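# Open a stapler's cover past vertical and leave it open

## Task

Swing the stapler's top cover open until it is well beyond vertical, so staples could be put in from above. The stapler must end up upright on the table and stay open without the robot holding it. Then release it and move the grippers away.

## Robot and tools

Robot: two arms, left_arm and right_arm, each with a two-finger gripper. Their bases sit at about (+0.005, +0.304, +0.008) m for left_arm and (-0.006, -0.326, +0.008) m for right_arm. The arm names do not match the left or right side of any picture. A bar under the bases and a plate behind it are fixed; their tops may stand up to about 3 cm above the table, and touching them gives no warning. Never let the two arms collide or press on each other.

Scene frame: the origin is at table height, midway between the arms and a few centimetres behind the table's near edge. +x points out across the table, +y toward left_arm, +z up. Results give each gripper's end_effector_position (metres) and end_effector_quat_wxyz in this frame; at long reach the printed position can be off. Gripper axes: fingers point along the gripper's +z and open and close along its y. The reported position is the spot between the finger pads, just under 1 cm behind the tips.

Command row (shared by execute_actions and move): one flat list of 14 numbers, each in [-1, 1], covering both arms even if only one moves. Order: left_arm dx, dy, dz, rx, ry, rz, opening, then the same seven for right_arm. dx..rz are an offset, not a pose: a displacement of the gripper expressed in that gripper's own axes, counted from its measured pose at the start of the action (for move, from the pose in the latest result that shows one). Scale: 1.0 equals 0.6 m for dx, dy, dz and 180 degrees for the rotation; rx, ry, rz form a single rotation vector. Opening is absolute, not an offset: +1 is fully open (0.087 m), -1 is shut. An optional 12 more numbers, each 0 to 1, scale joint stiffness: six for left_arm, then six for right_arm, in Joint positions order; they stay in effect until changed.

execute_actions(actions): a list of actions, run one after another. Each action is a table of up to 15 rows, each row lasting one 1/30 s step; a short table repeats its final row until 15 steps pass. All rows in an action are offsets from the same start pose, not from the row before. An empty list just returns state and images.

move(target, speed, blocking): target is one 14-number row as above. Each gripper travels straight toward its target; both arrive together, in 0.5 to 10 s, and stop short if 10 s is not enough. speed is the path's top speed in m/s, 0.002 to 0.5 (default 0.25); turning may reach twice that in rad/s. Moves do not slow for obstacles or for the other arm, and the gripper may lag, drift or overshoot speed, particularly with a nearly straight arm. Faster contact hits harder; aiming deeper past the contact pushes harder. The opening is sent at the start. With blocking=false the reply comes after 0.5 s while motion continues; then use wait or stop before sending new rows or moves. The result adds a move: line with the ending (done, off_target, moving, held, fault) and the limits that applied (paced = the sent pose was clipped; held = a check blocked some steps, after which the arm may speed up), plus each gripper's remaining distance from its target.

wait(seconds): 0 to 10; lets time pass with the last commands held; returns early when a running move finishes. stop(): brakes a running move; it needs room to stop and the fingers keep moving. zoom_image(camera, region): region is [x0, y0, x1, y1] in pixels of that camera's last image, at most 504 by 504; cameras are cam_head_left, cam_head_right, cam_high, cam_low, cam_left_wrist, cam_right_wrist, each 504x504. read_manual(section) only gives licence texts. finished_scene(scene) ends the current scene, given its number, and reports success; it cannot be undone.

Motion limits: each step the commanded pose is clipped to within 70 mm and 16 degrees of the measured one, so large offsets need several actions; after an action the arm continues only to its last clipped pose. Position wins over orientation when both cannot be met. Joint friction can leave the gripper up to about 31 mm short, and smaller commands may do nothing. Hand target lines show where the controller is driving each gripper. A pose unreachable line means the clearance check altered or blocked that arm's command. To keep an arm still, send the offset back to its wanted pose in the first call of a reply and zeros afterwards, always with its intended opening.

Gripping: grip_measured is the finger opening on the command scale; it may be off by about 1 mm. To hold something, command roughly 0.02 below grip_measured (less for a lighter grip). Each finger pad pushes up to about 20 N; a fast close can squeeze harder. An arm blocked by an object keeps pushing until given a new command.

Heat and faults: holding loads warms the motors. MOTOR HOT appears from 75 °C; at 90 °C that arm is stopped for 10 s; at 100 °C it goes limp and drops. FAULT and OVER-TEMPERATURE FAULT lines report stops.

Avoid: knocking or pushing anything off the table, dropping or slamming the stapler, hard impacts or heavy pressing, and ending with the cover held open only by a gripper. Occasional brief external tugs or pushes may occur. Finish by opening the fingers and withdrawing both arms.

Each tool is called after "Emit:" as name(argument=value, ...) on one line, values as JSON.

## Session

Emit:
execute_actions(actions=[])

Scene clock: 0.00 s.
left_arm: end_effector_position=(+0.1478, -0.1481, +0.3702) grip_measured=+0.979 end_effector_quat_wxyz=(+0.496, +0.609, +0.594, -0.174) | right_arm: end_effector_position=(+0.6044, -0.3398, +0.2920) grip_measured=+1.000 end_effector_quat_wxyz=(+0.683, +0.383, +0.615, +0.092)
Joint positions: left_arm=[-1.342  1.713  2.036 -0.794 -0.185  0.348  0.087] | right_arm=[0.145 1.909 1.575 0.31  0.504 0.709 0.087]
Joint velocities: left_arm=[-0.002  0.012  0.002 -0.081 -0.022 -0.022  0.   ] | right_arm=[ 0.002  0.007  0.007 -0.051 -0.022  0.007  0.   ]
Motor temperatures (°C, as the motors report them): left_arm=[26 28 25 24 25 27] | right_arm=[24 29 27 28 25 25]
Hand target (left_arm): +0.148, -0.148, +0.370; +0.496, +0.609, +0.594, -0.174
Hand target (right_arm): +0.604, -0.340, +0.292; +0.683, +0.383, +0.615, +0.092
Joint stiffness scale: left_arm=[1. 1. 1. 1. 1. 1.] | right_arm=[1. 1. 1. 1. 1. 1.]

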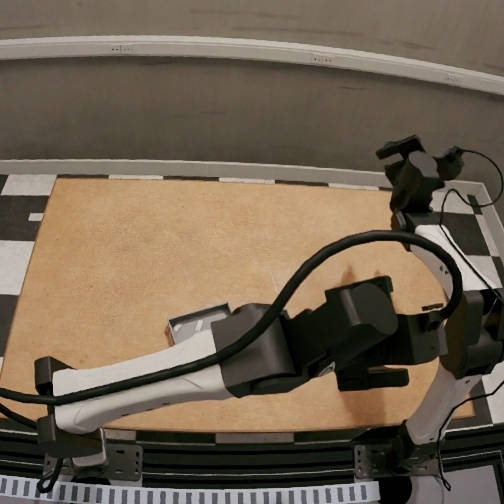

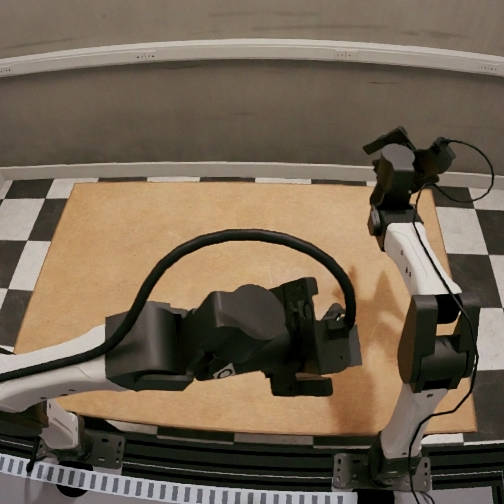

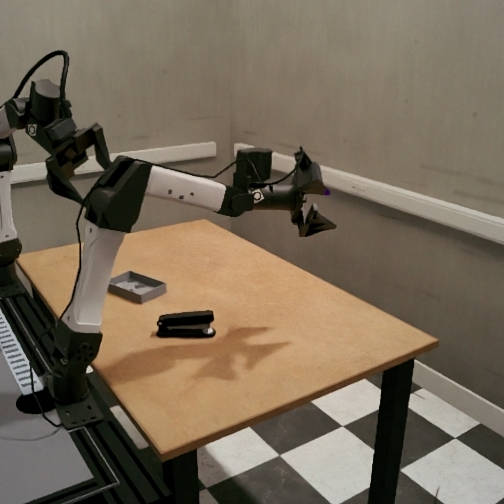

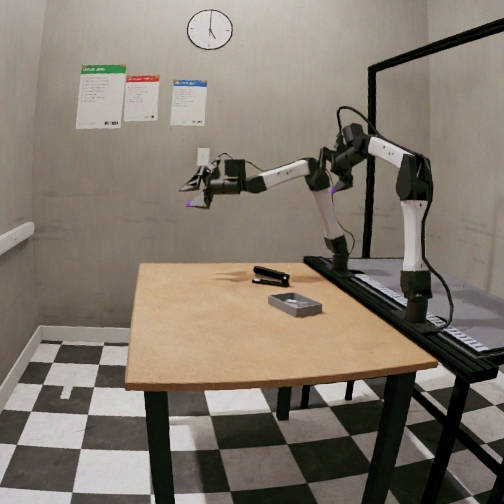

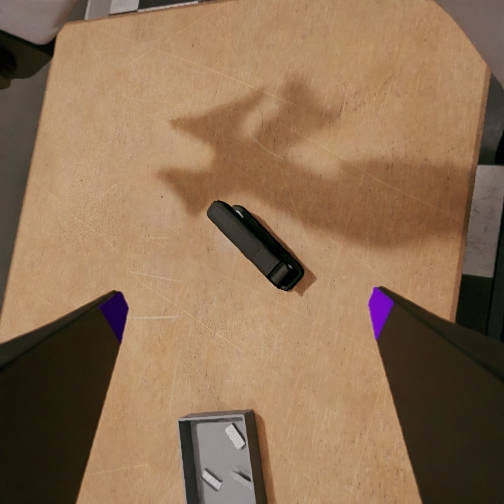

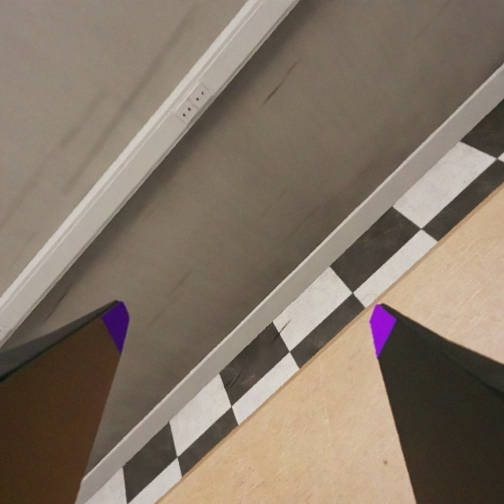

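Emit:
move(target=[0.4,-0.078,0.253,-0.135,-0.006,-0.2,0.3,0.21,-0.253,-0.385,0.226,0.431,-0.106,0.4])

Scene clock: 4.27 s.
left_arm: end_effector_position=(+0.2136, -0.1527, +0.0933) grip_measured=+0.300 end_effector_quat_wxyz=(+0.533, +0.293, +0.769, -0.197) | right_arm: end_effector_position=(+0.3744, -0.2707, +0.1108) grip_measured=+0.400 end_effector_quat_wxyz=(+0.016, +0.334, +0.943, +0.009)
Joint positions: left_arm=[-1.294  1.87   1.009  0.431 -0.536 -0.236  0.057] | right_arm=[ 0.138  2.054  1.882 -1.334  0.005  0.755  0.061]
Joint velocities: left_arm=[ 0.007 -0.007  0.002 -0.066 -0.022 -0.066  0.   ] | right_arm=[ 0.007 -0.007 -0.002  0.007 -0.095  0.066  0.   ]
Motor temperatures (°C, as the motors report them): left_arm=[26 29 25 26 25 27] | right_arm=[24 30 28 29 25 25]
Hand target (left_arm): +0.220, -0.149, +0.091; +0.540, +0.279, +0.770, -0.196
Hand target (right_arm): +0.372, -0.272, +0.109; +0.002, +0.334, +0.942, +0.008
Off the commanded pose (left_arm): 0.007 m, 2 deg.
Off the commanded pose (right_arm): 0.006 m, 2 deg.
Joint stiffness scale: left_arm=[1. 1. 1. 1. 1. 1.] | right_arm=[1. 1. 1. 1. 1. 1.]
move: done

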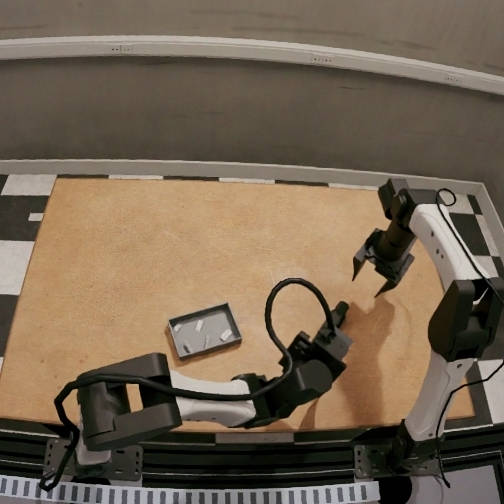

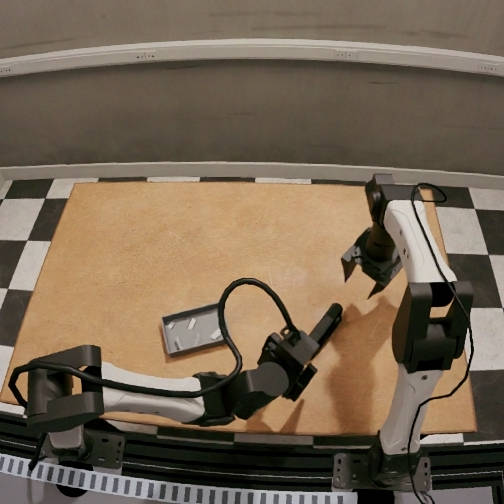

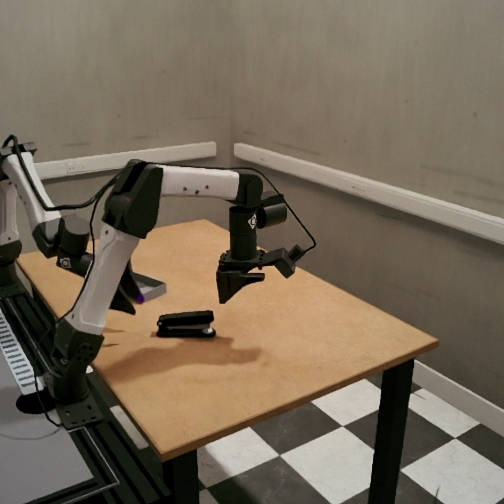

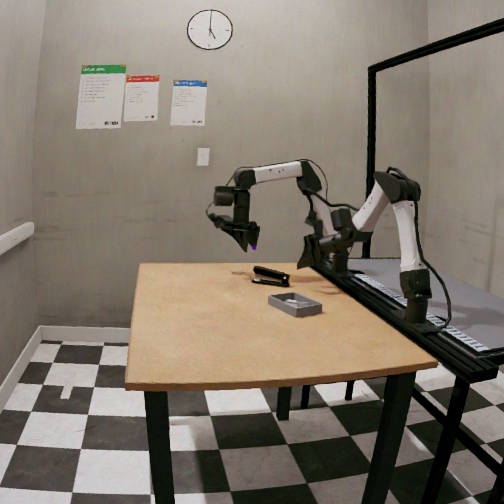

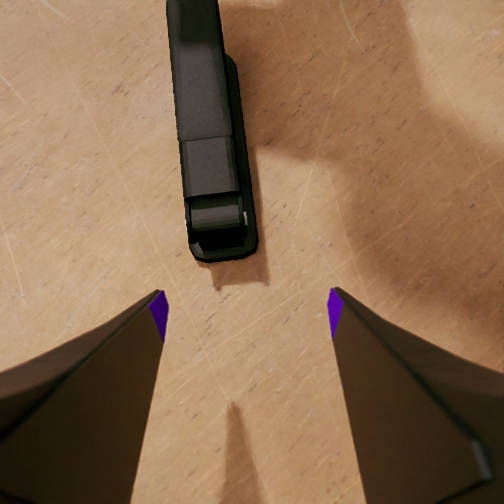

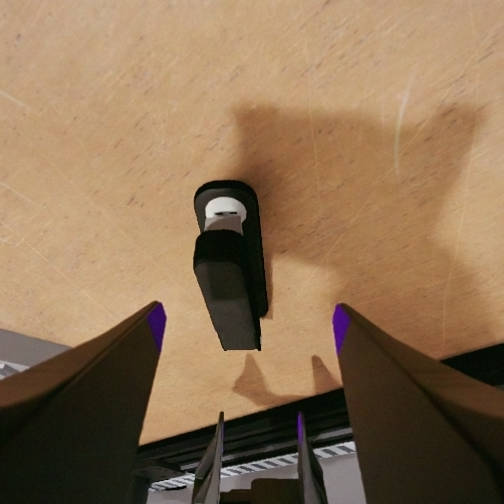

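Emit:
move(target=[0,0.03,0,-0.033,0,-0.01,0.6,0.085,0.022,0.03,0,0,-0.03,0.4], speed=0.1)

Emit:
move(target=[0.05,0.005,0.178,0,0,0,0.4,0,0,0.06,0,0,0,0.4], speed=0.08)

Emit:
zoom_image(camera="cam_high", region=[120, 260, 260, 360])

Scene clock: 5.60 s.
left_arm: end_effector_position=(+0.2222, -0.1402, +0.0910) grip_measured=+0.600 end_effector_quat_wxyz=(+0.542, +0.261, +0.781, -0.168) | right_arm: end_effector_position=(+0.3460, -0.2289, +0.0907) grip_measured=+0.400 end_effector_quat_wxyz=(+0.008, +0.290, +0.957, +0.007)
Joint positions: left_arm=[-1.294  1.87   1.009  0.401 -0.62  -0.275  0.07 ] | right_arm=[ 0.258  1.988  1.7   -1.235  0.006  0.783  0.061]
Joint velocities: left_arm=[ 0.002 -0.007  0.002 -0.066 -0.007 -0.051 -0.   ] | right_arm=[-0.037  0.007 -0.002 -0.066 -0.037  0.007  0.001]
Motor temperatures (°C, as the motors report them): left_arm=[26 29 25 26 25 27] | right_arm=[24 31 28 29 25 25]
Hand target (left_arm): +0.225, -0.139, +0.094; +0.545, +0.253, +0.782, -0.165
Hand target (right_arm): +0.344, -0.228, +0.092; +0.016, +0.289, +0.957, +0.008
Off the commanded pose (left_arm): 0.004 m, 1 deg.
Off the commanded pose (right_arm): 0.003 m, 1 deg.
Joint stiffness scale: left_arm=[1. 1. 1. 1. 1. 1.] | right_arm=[1. 1. 1. 1. 1. 1.]
move: done

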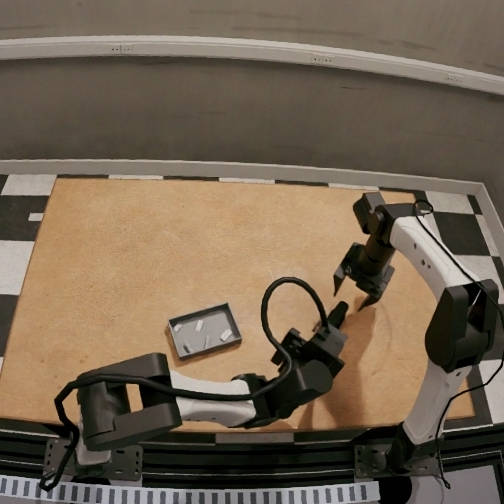

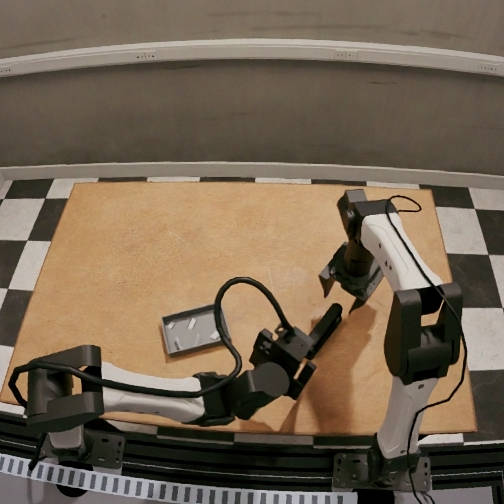

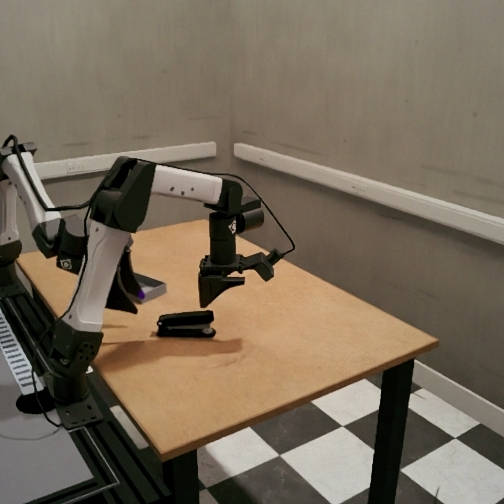

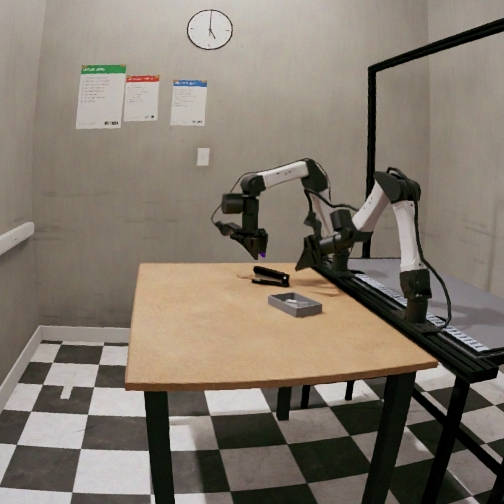

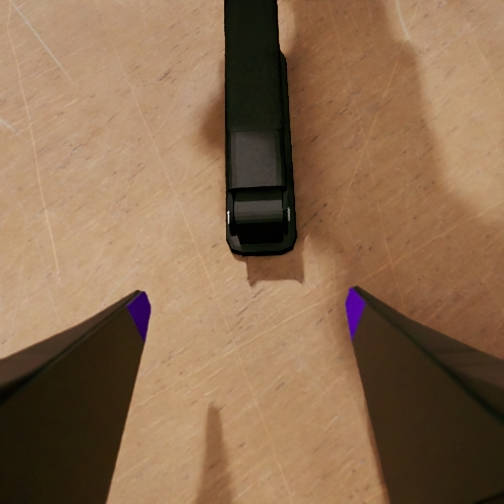

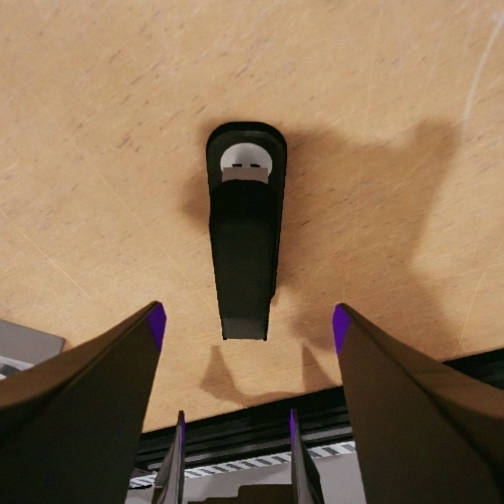

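Scene clock: 7.33 s.
left_arm: end_effector_position=(+0.2890, -0.1861, +0.0282) grip_measured=+0.400 end_effector_quat_wxyz=(+0.542, +0.261, +0.781, -0.167) | right_arm: end_effector_position=(+0.3497, -0.2279, +0.0669) grip_measured=+0.400 end_effector_quat_wxyz=(+0.020, +0.290, +0.957, +0.014)
Joint positions: left_arm=[-1.176  2.225  1.248  0.547 -0.515 -0.215  0.061] | right_arm=[ 0.258  1.988  1.607 -1.116  0.006  0.783  0.061]
Joint velocities: left_arm=[ 0.007 -0.002  0.002 -0.022 -0.037 -0.037  0.001] | right_arm=[-0.027 -0.007 -0.007  0.007  0.051 -0.051 -0.001]
Motor temperatures (°C, as the motors report them): left_arm=[26 30 26 26 25 27] | right_arm=[24 31 28 29 25 25]
Hand target (left_arm): +0.297, -0.189, +0.025; +0.543, +0.262, +0.780, -0.167
Hand target (right_arm): +0.346, -0.229, +0.055; +0.008, +0.290, +0.957, +0.007
Off the commanded pose (left_arm): 0.009 m, 0 deg.
Off the commanded pose (right_arm): 0.013 m, 2 deg.
Joint stiffness scale: left_arm=[1. 1. 1. 1. 1. 1.] | right_arm=[1. 1. 1. 1. 1. 1.]
move: off_target (right_arm)

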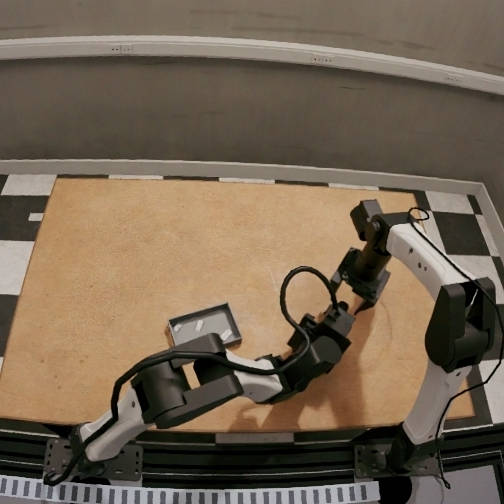

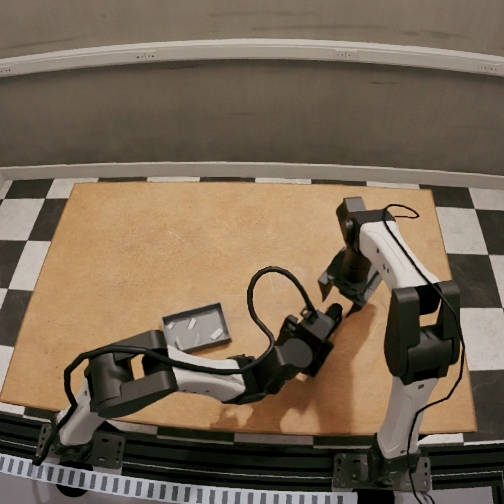

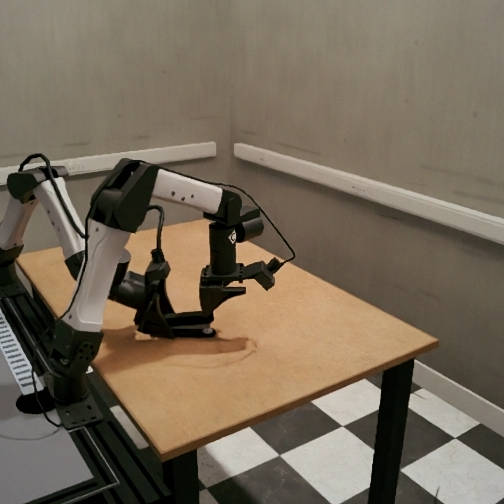

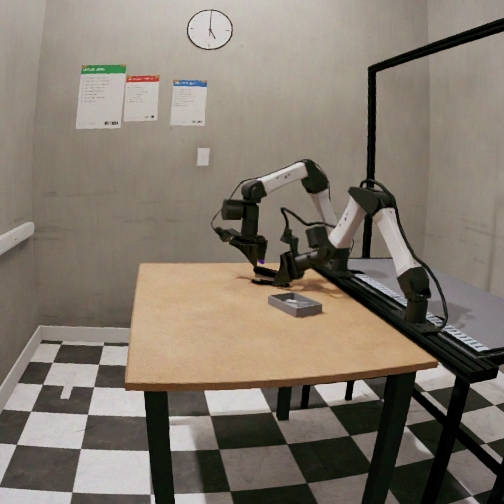

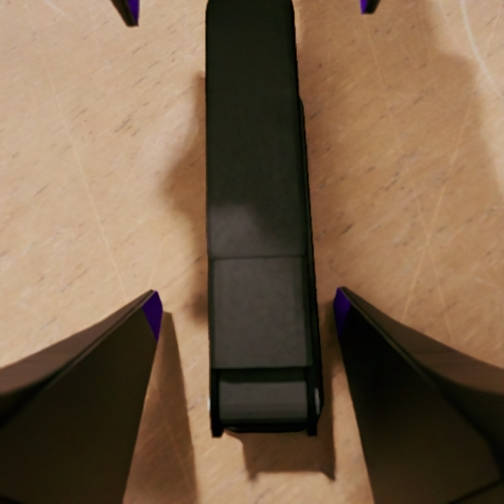

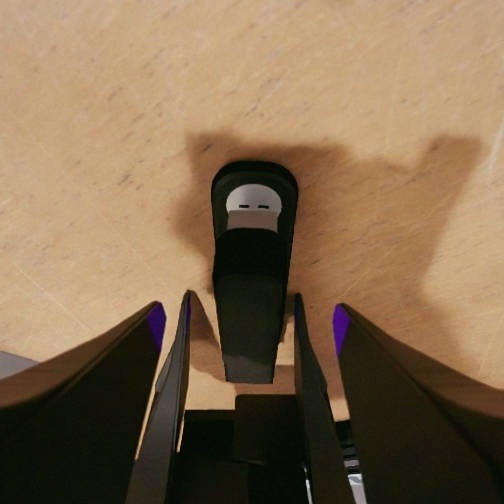

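Region (120, 260, 260, 360) of cam_high's 504x504 image, scaled by 3.600, with more detail than that image has; it fills the top 360 rows of this view, and the rest is white.

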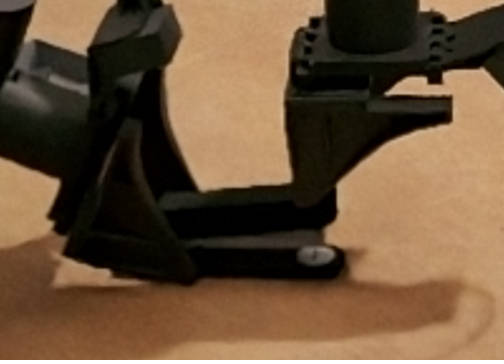

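Emit:
move(target=[0,-0.012,0,0,0,0,-0.25,0,0,0.04,0,0,0,0.1], speed=0.04)

Emit:
move(target=[0.05,0,0.02,0,0.03,0,-0.25,0,0,0,0,0,0,-0.45], speed=0.04)

Emit:
zoom_image(camera="cam_high", region=[120, 260, 260, 360])

Scene clock: 8.63 s.
left_arm: end_effector_position=(+0.2878, -0.1868, +0.0282) grip_measured=-0.172 end_effector_quat_wxyz=(+0.543, +0.261, +0.781, -0.168) | right_arm: end_effector_position=(+0.3544, -0.2269, +0.0558) grip_measured=+0.100 end_effector_quat_wxyz=(+0.032, +0.290, +0.956, +0.020)
Joint positions: left_arm=[-1.179  2.225  1.248  0.548 -0.518 -0.217  0.036] | right_arm=[ 0.258  1.988  1.564 -1.045  0.006  0.783  0.048]
Joint velocities: left_arm=[-0.007 -0.002  0.002 -0.081 -0.022  0.066  0.   ] | right_arm=[-0.002 -0.002  0.002 -0.007  0.007  0.007  0.   ]
Motor temperatures (°C, as the motors report them): left_arm=[26 30 26 27 25 27] | right_arm=[24 31 28 29 25 25]
Hand target (left_arm): +0.285, -0.192, +0.028; +0.542, +0.261, +0.781, -0.167
Hand target (right_arm): +0.350, -0.228, +0.043; +0.020, +0.290, +0.957, +0.014
Off the commanded pose (left_arm): 0.006 m, 0 deg.
Off the commanded pose (right_arm): 0.013 m, 2 deg.
Joint stiffness scale: left_arm=[1. 1. 1. 1. 1. 1.] | right_arm=[1. 1. 1. 1. 1. 1.]
move: off_target (right_arm)

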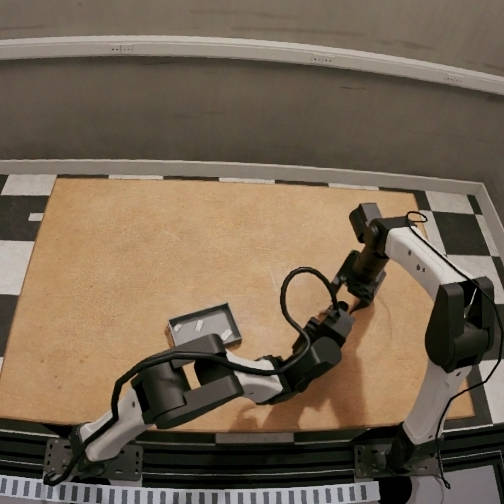

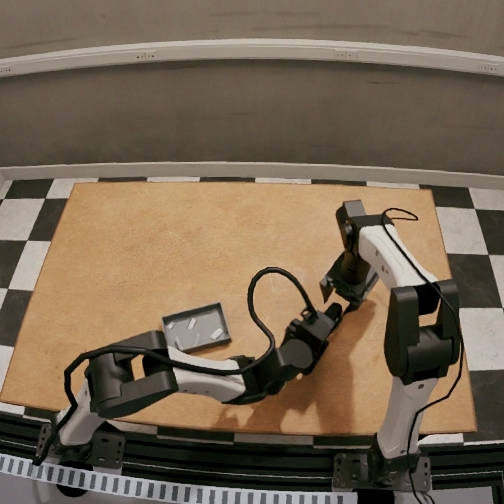

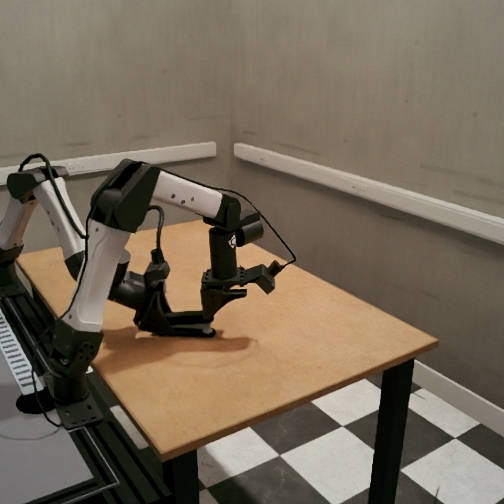

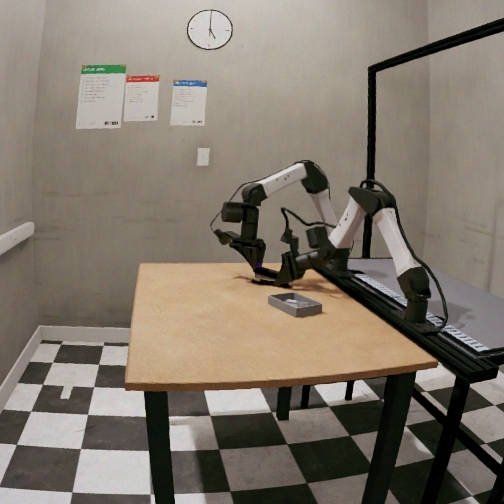

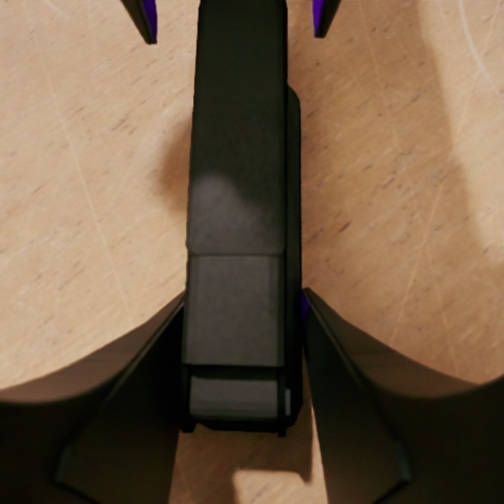

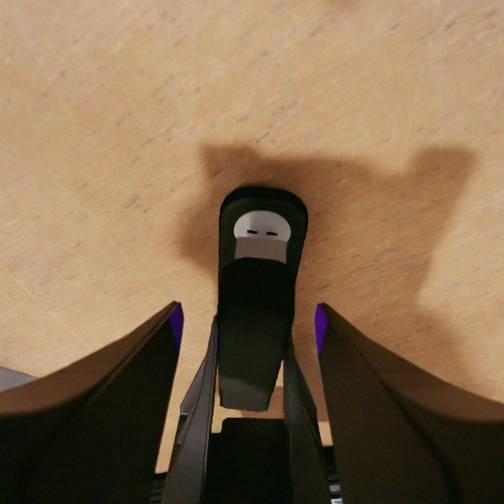

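Scene clock: 10.03 s.
left_arm: end_effector_position=(+0.2886, -0.1872, +0.0267) grip_measured=-0.172 end_effector_quat_wxyz=(+0.536, +0.255, +0.788, -0.163) | right_arm: end_effector_position=(+0.3547, -0.2280, +0.0556) grip_measured=-0.387 end_effector_quat_wxyz=(+0.034, +0.289, +0.957, +0.017)
Joint positions: left_arm=[-1.179  2.23   1.272  0.505 -0.526 -0.237  0.036] | right_arm=[ 0.258  1.988  1.564 -1.045  0.012  0.78   0.027]
Joint velocities: left_arm=[ 0.012 -0.007 -0.002  0.022  0.066 -0.007 -0.   ] | right_arm=[ 0.007 -0.002 -0.007  0.007 -0.007 -0.051  0.   ]
Motor temperatures (°C, as the motors report them): left_arm=[26 30 26 27 25 27] | right_arm=[24 32 28 29 25 25]
Hand target (left_arm): +0.288, -0.184, -0.003; +0.506, +0.267, +0.805, -0.155
Hand target (right_arm): +0.354, -0.227, +0.056; +0.032, +0.290, +0.956, +0.020
Off the commanded pose (left_arm): 0.031 m, 4 deg.
Off the commanded pose (right_arm): 0.001 m, 0 deg.
Joint stiffness scale: left_arm=[1. 1. 1. 1. 1. 1.] | right_arm=[1. 1. 1. 1. 1. 1.]
move: off_target (left_arm)

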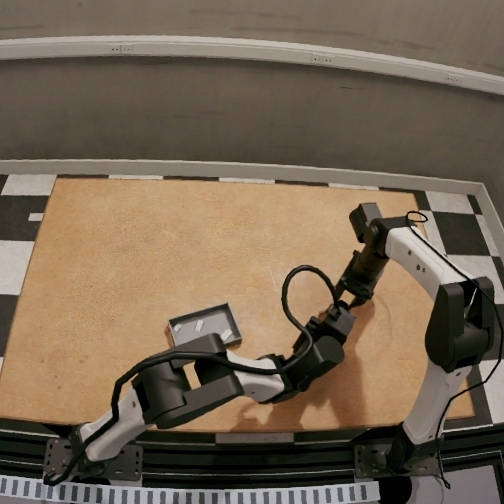

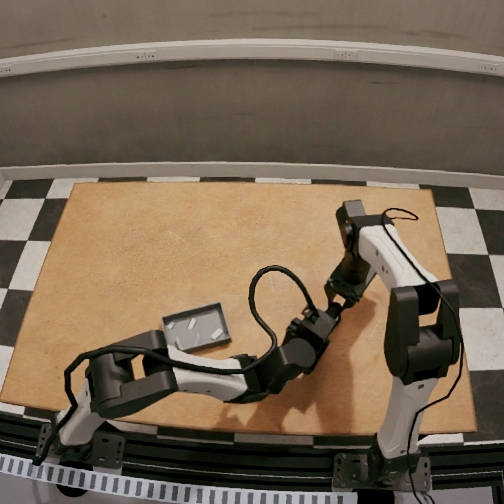

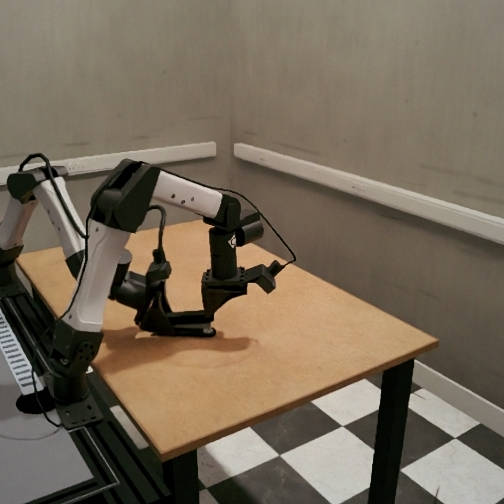

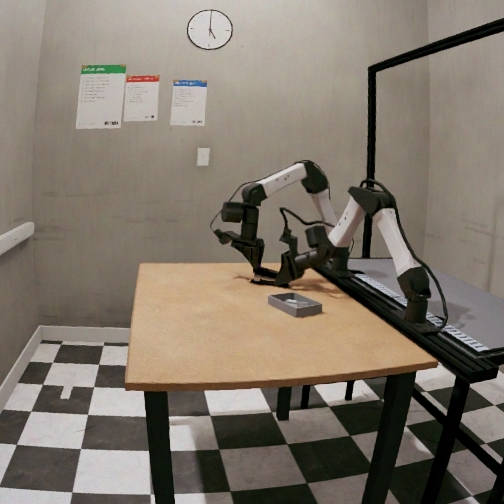

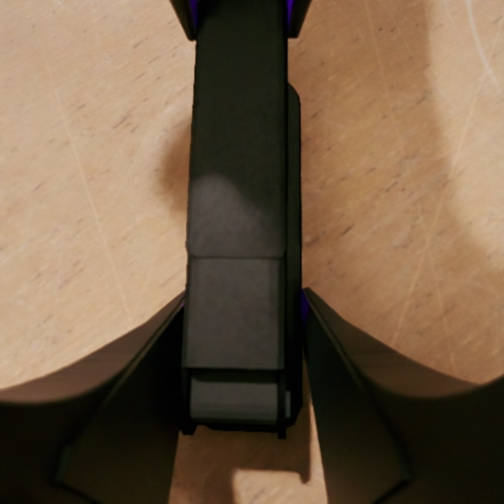

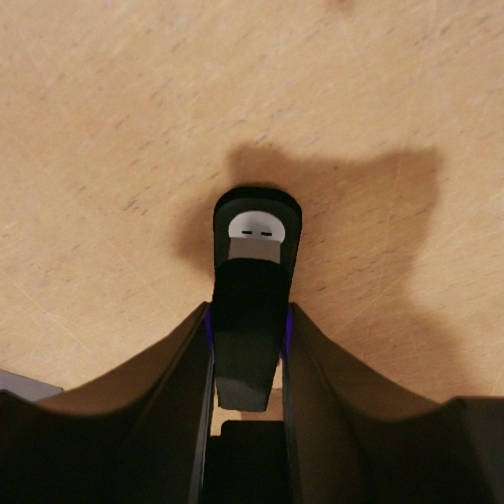

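Region (120, 260, 260, 360) of cam_high's 504x504 image, scaled by 3.600, with more detail than that image has; it fills the top 360 rows of this view, and the rest is white.

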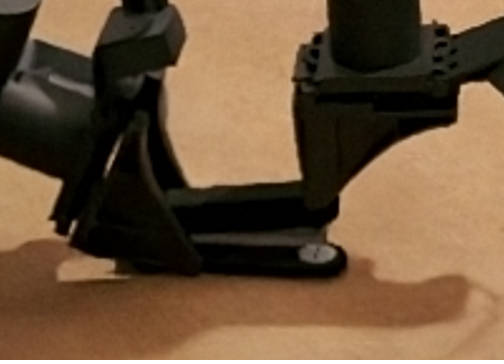

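Base is gripped. Lift.

Emit:
move(target=[0.05,0,0.02,0,0.03,0,-0.25,0.012,0,-0.07,0,0,0,-0.41], speed=0.03)

Emit:
zoom_image(camera="cam_high", region=[120, 240, 260, 360])

Scene clock: 12.00 s.
left_arm: end_effector_position=(+0.2895, -0.1931, +0.0270) grip_measured=-0.172 end_effector_quat_wxyz=(+0.533, +0.252, +0.790, -0.167) | right_arm: end_effector_position=(+0.3504, -0.2289, +0.0809) grip_measured=-0.388 end_effector_quat_wxyz=(+0.033, +0.287, +0.957, +0.009)
Joint positions: left_arm=[-1.179  2.243  1.302  0.483 -0.521 -0.251  0.036] | right_arm=[ 0.265  1.964  1.632 -1.146  0.026  0.783  0.027]
Joint velocities: left_arm=[ 0.012  0.002 -0.002 -0.007 -0.066 -0.051  0.   ] | right_arm=[-0.002 -0.002 -0.017  0.022 -0.051  0.007 -0.   ]
Motor temperatures (°C, as the motors report them): left_arm=[26 31 26 27 25 27] | right_arm=[24 32 28 29 25 25]
Hand target (left_arm): +0.288, -0.185, -0.005; +0.500, +0.262, +0.812, -0.151
Hand target (right_arm): +0.346, -0.224, +0.097; +0.034, +0.289, +0.957, +0.018
Off the commanded pose (left_arm): 0.033 m, 5 deg.
Off the commanded pose (right_arm): 0.017 m, 1 deg.
Joint stiffness scale: left_arm=[1. 1. 1. 1. 1. 1.] | right_arm=[1. 1. 1. 1. 1. 1.]
move: off_target (left_arm, right_arm)

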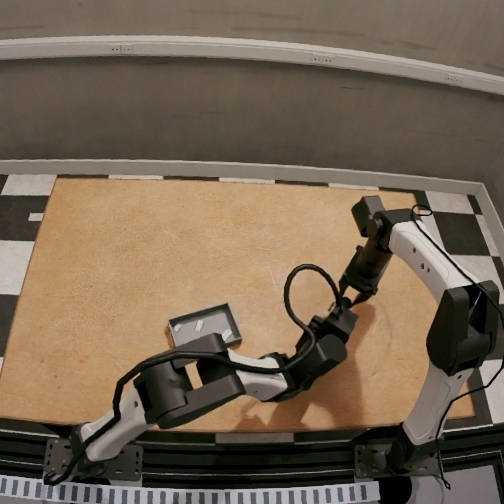

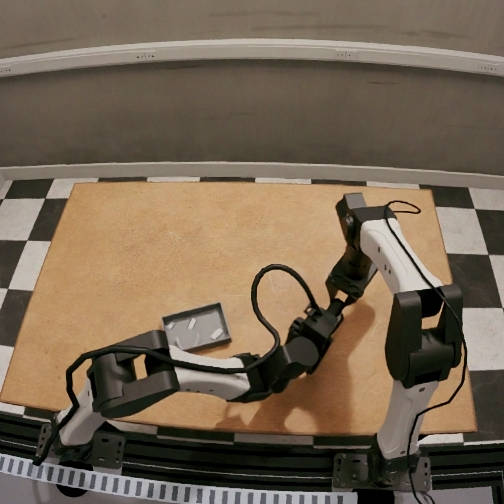

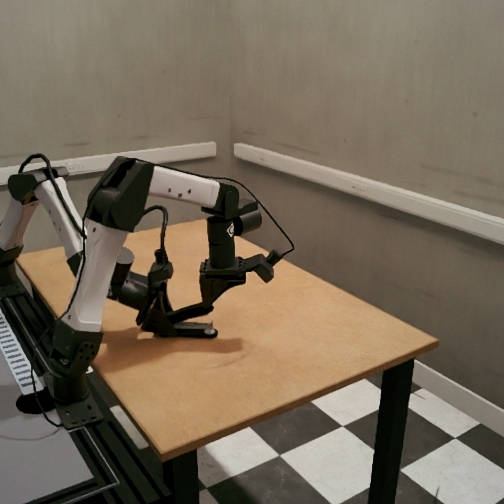

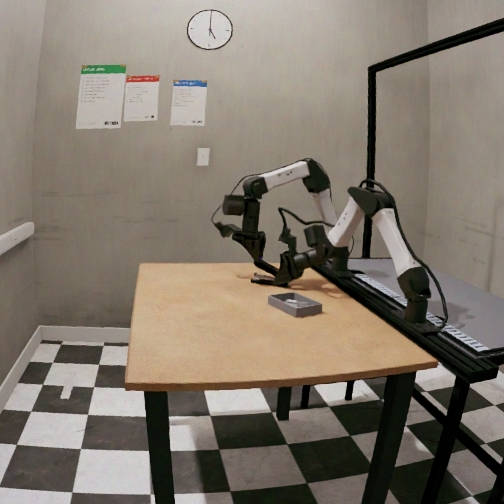

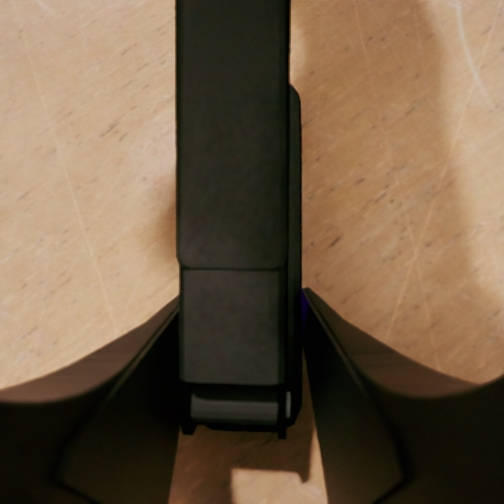

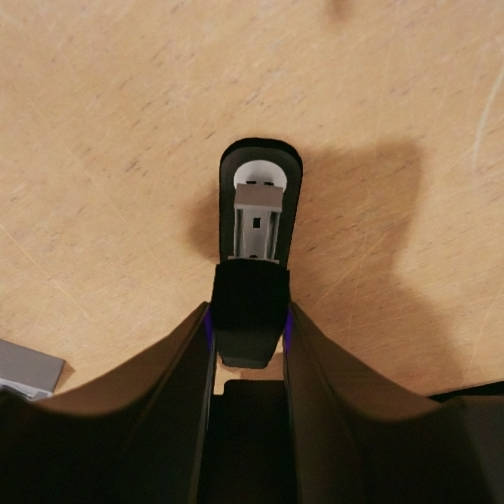

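Region (120, 240, 260, 360) of cam_high's 504x504 image, scaled by 3.600, with more detail than that image has; it fills the top 432 rows of this view, and the rest is white.

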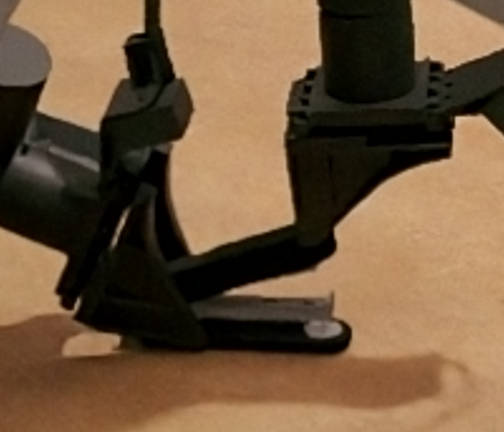

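Emit:
move(target=[0.02,0,0,0,-0.05,0,-0.25,0.06,0,-0.09,0,0.03,0,-0.392], speed=0.04)

Emit:
zoom_image(camera="cam_high", region=[120, 220, 260, 360])

Scene clock: 14.53 s.
left_arm: end_effector_position=(+0.2890, -0.1961, +0.0315) grip_measured=-0.172 end_effector_quat_wxyz=(+0.599, +0.241, +0.740, -0.190) | right_arm: end_effector_position=(+0.3272, -0.2154, +0.1178) grip_measured=-0.388 end_effector_quat_wxyz=(-0.004, +0.289, +0.957, +0.012)
Joint positions: left_arm=[-1.201  2.294  1.202  0.831 -0.568 -0.151  0.036] | right_arm=[ 0.295  1.937  1.731 -1.332 -0.013  0.819  0.027]
Joint velocities: left_arm=[-0.012  0.007 -0.027  0.007 -0.095 -0.037 -0.001] | right_arm=[-0.022  0.012 -0.007 -0.022  0.051 -0.037 -0.   ]
Motor temperatures (°C, as the motors report them): left_arm=[26 31 26 27 25 27] | right_arm=[24 33 28 29 25 25]
Hand target (left_arm): +0.286, -0.190, +0.016; +0.593, +0.238, +0.746, -0.186
Hand target (right_arm): +0.318, -0.209, +0.132; -0.012, +0.286, +0.958, +0.024
Off the commanded pose (left_arm): 0.017 m, 1 deg.
Off the commanded pose (right_arm): 0.019 m, 2 deg.
Joint stiffness scale: left_arm=[1. 1. 1. 1. 1. 1.] | right_arm=[1. 1. 1. 1. 1. 1.]
move: off_target (left_arm, right_arm)

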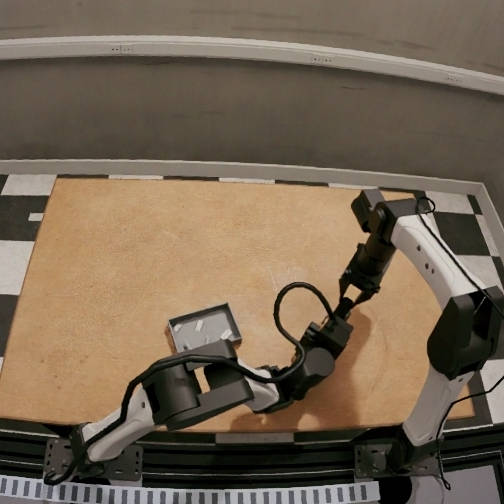

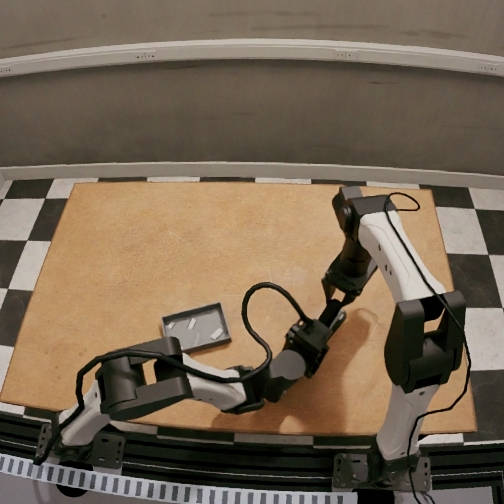

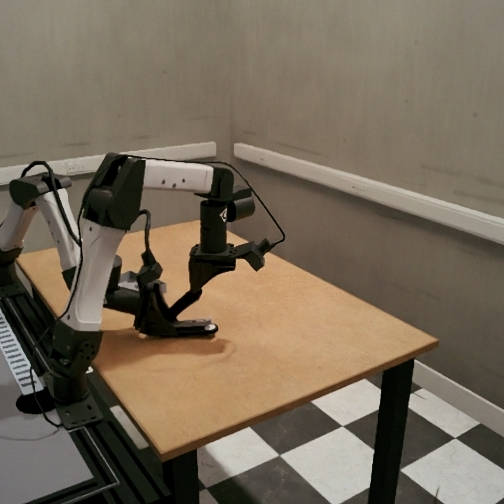

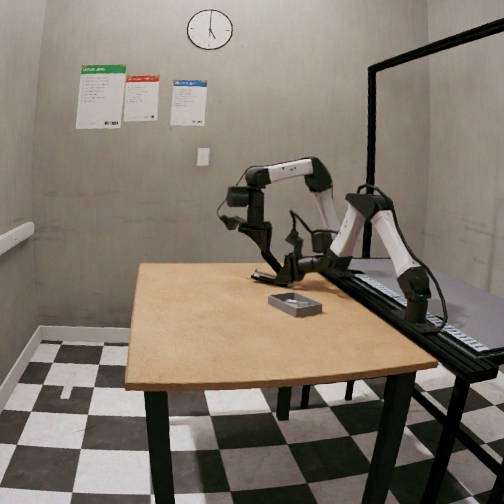

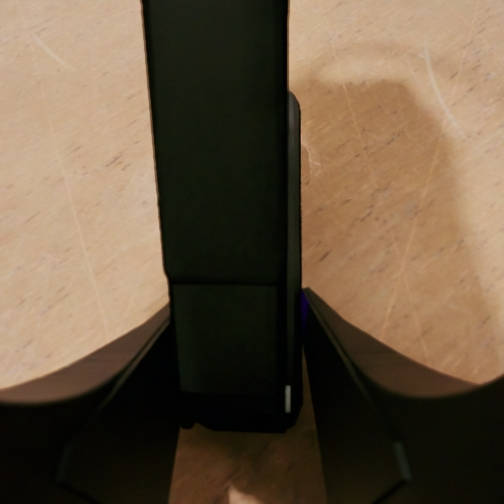

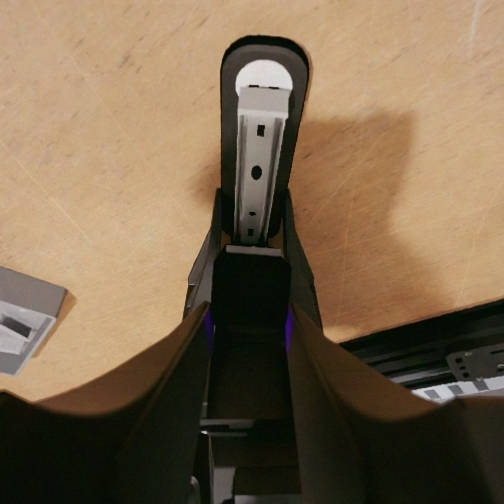

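Region (120, 220, 260, 360) of cam_high's 504x504 image, scaled by 3.600, with more detail than that image has.

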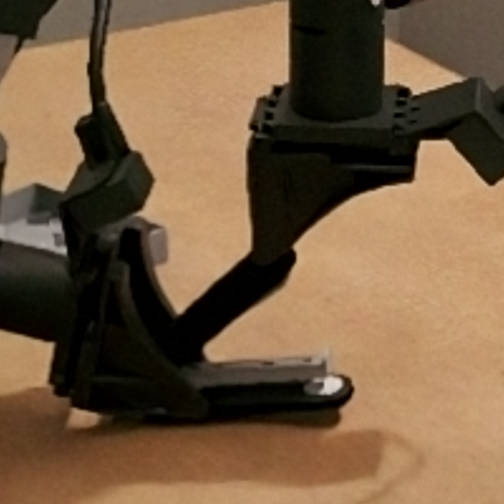

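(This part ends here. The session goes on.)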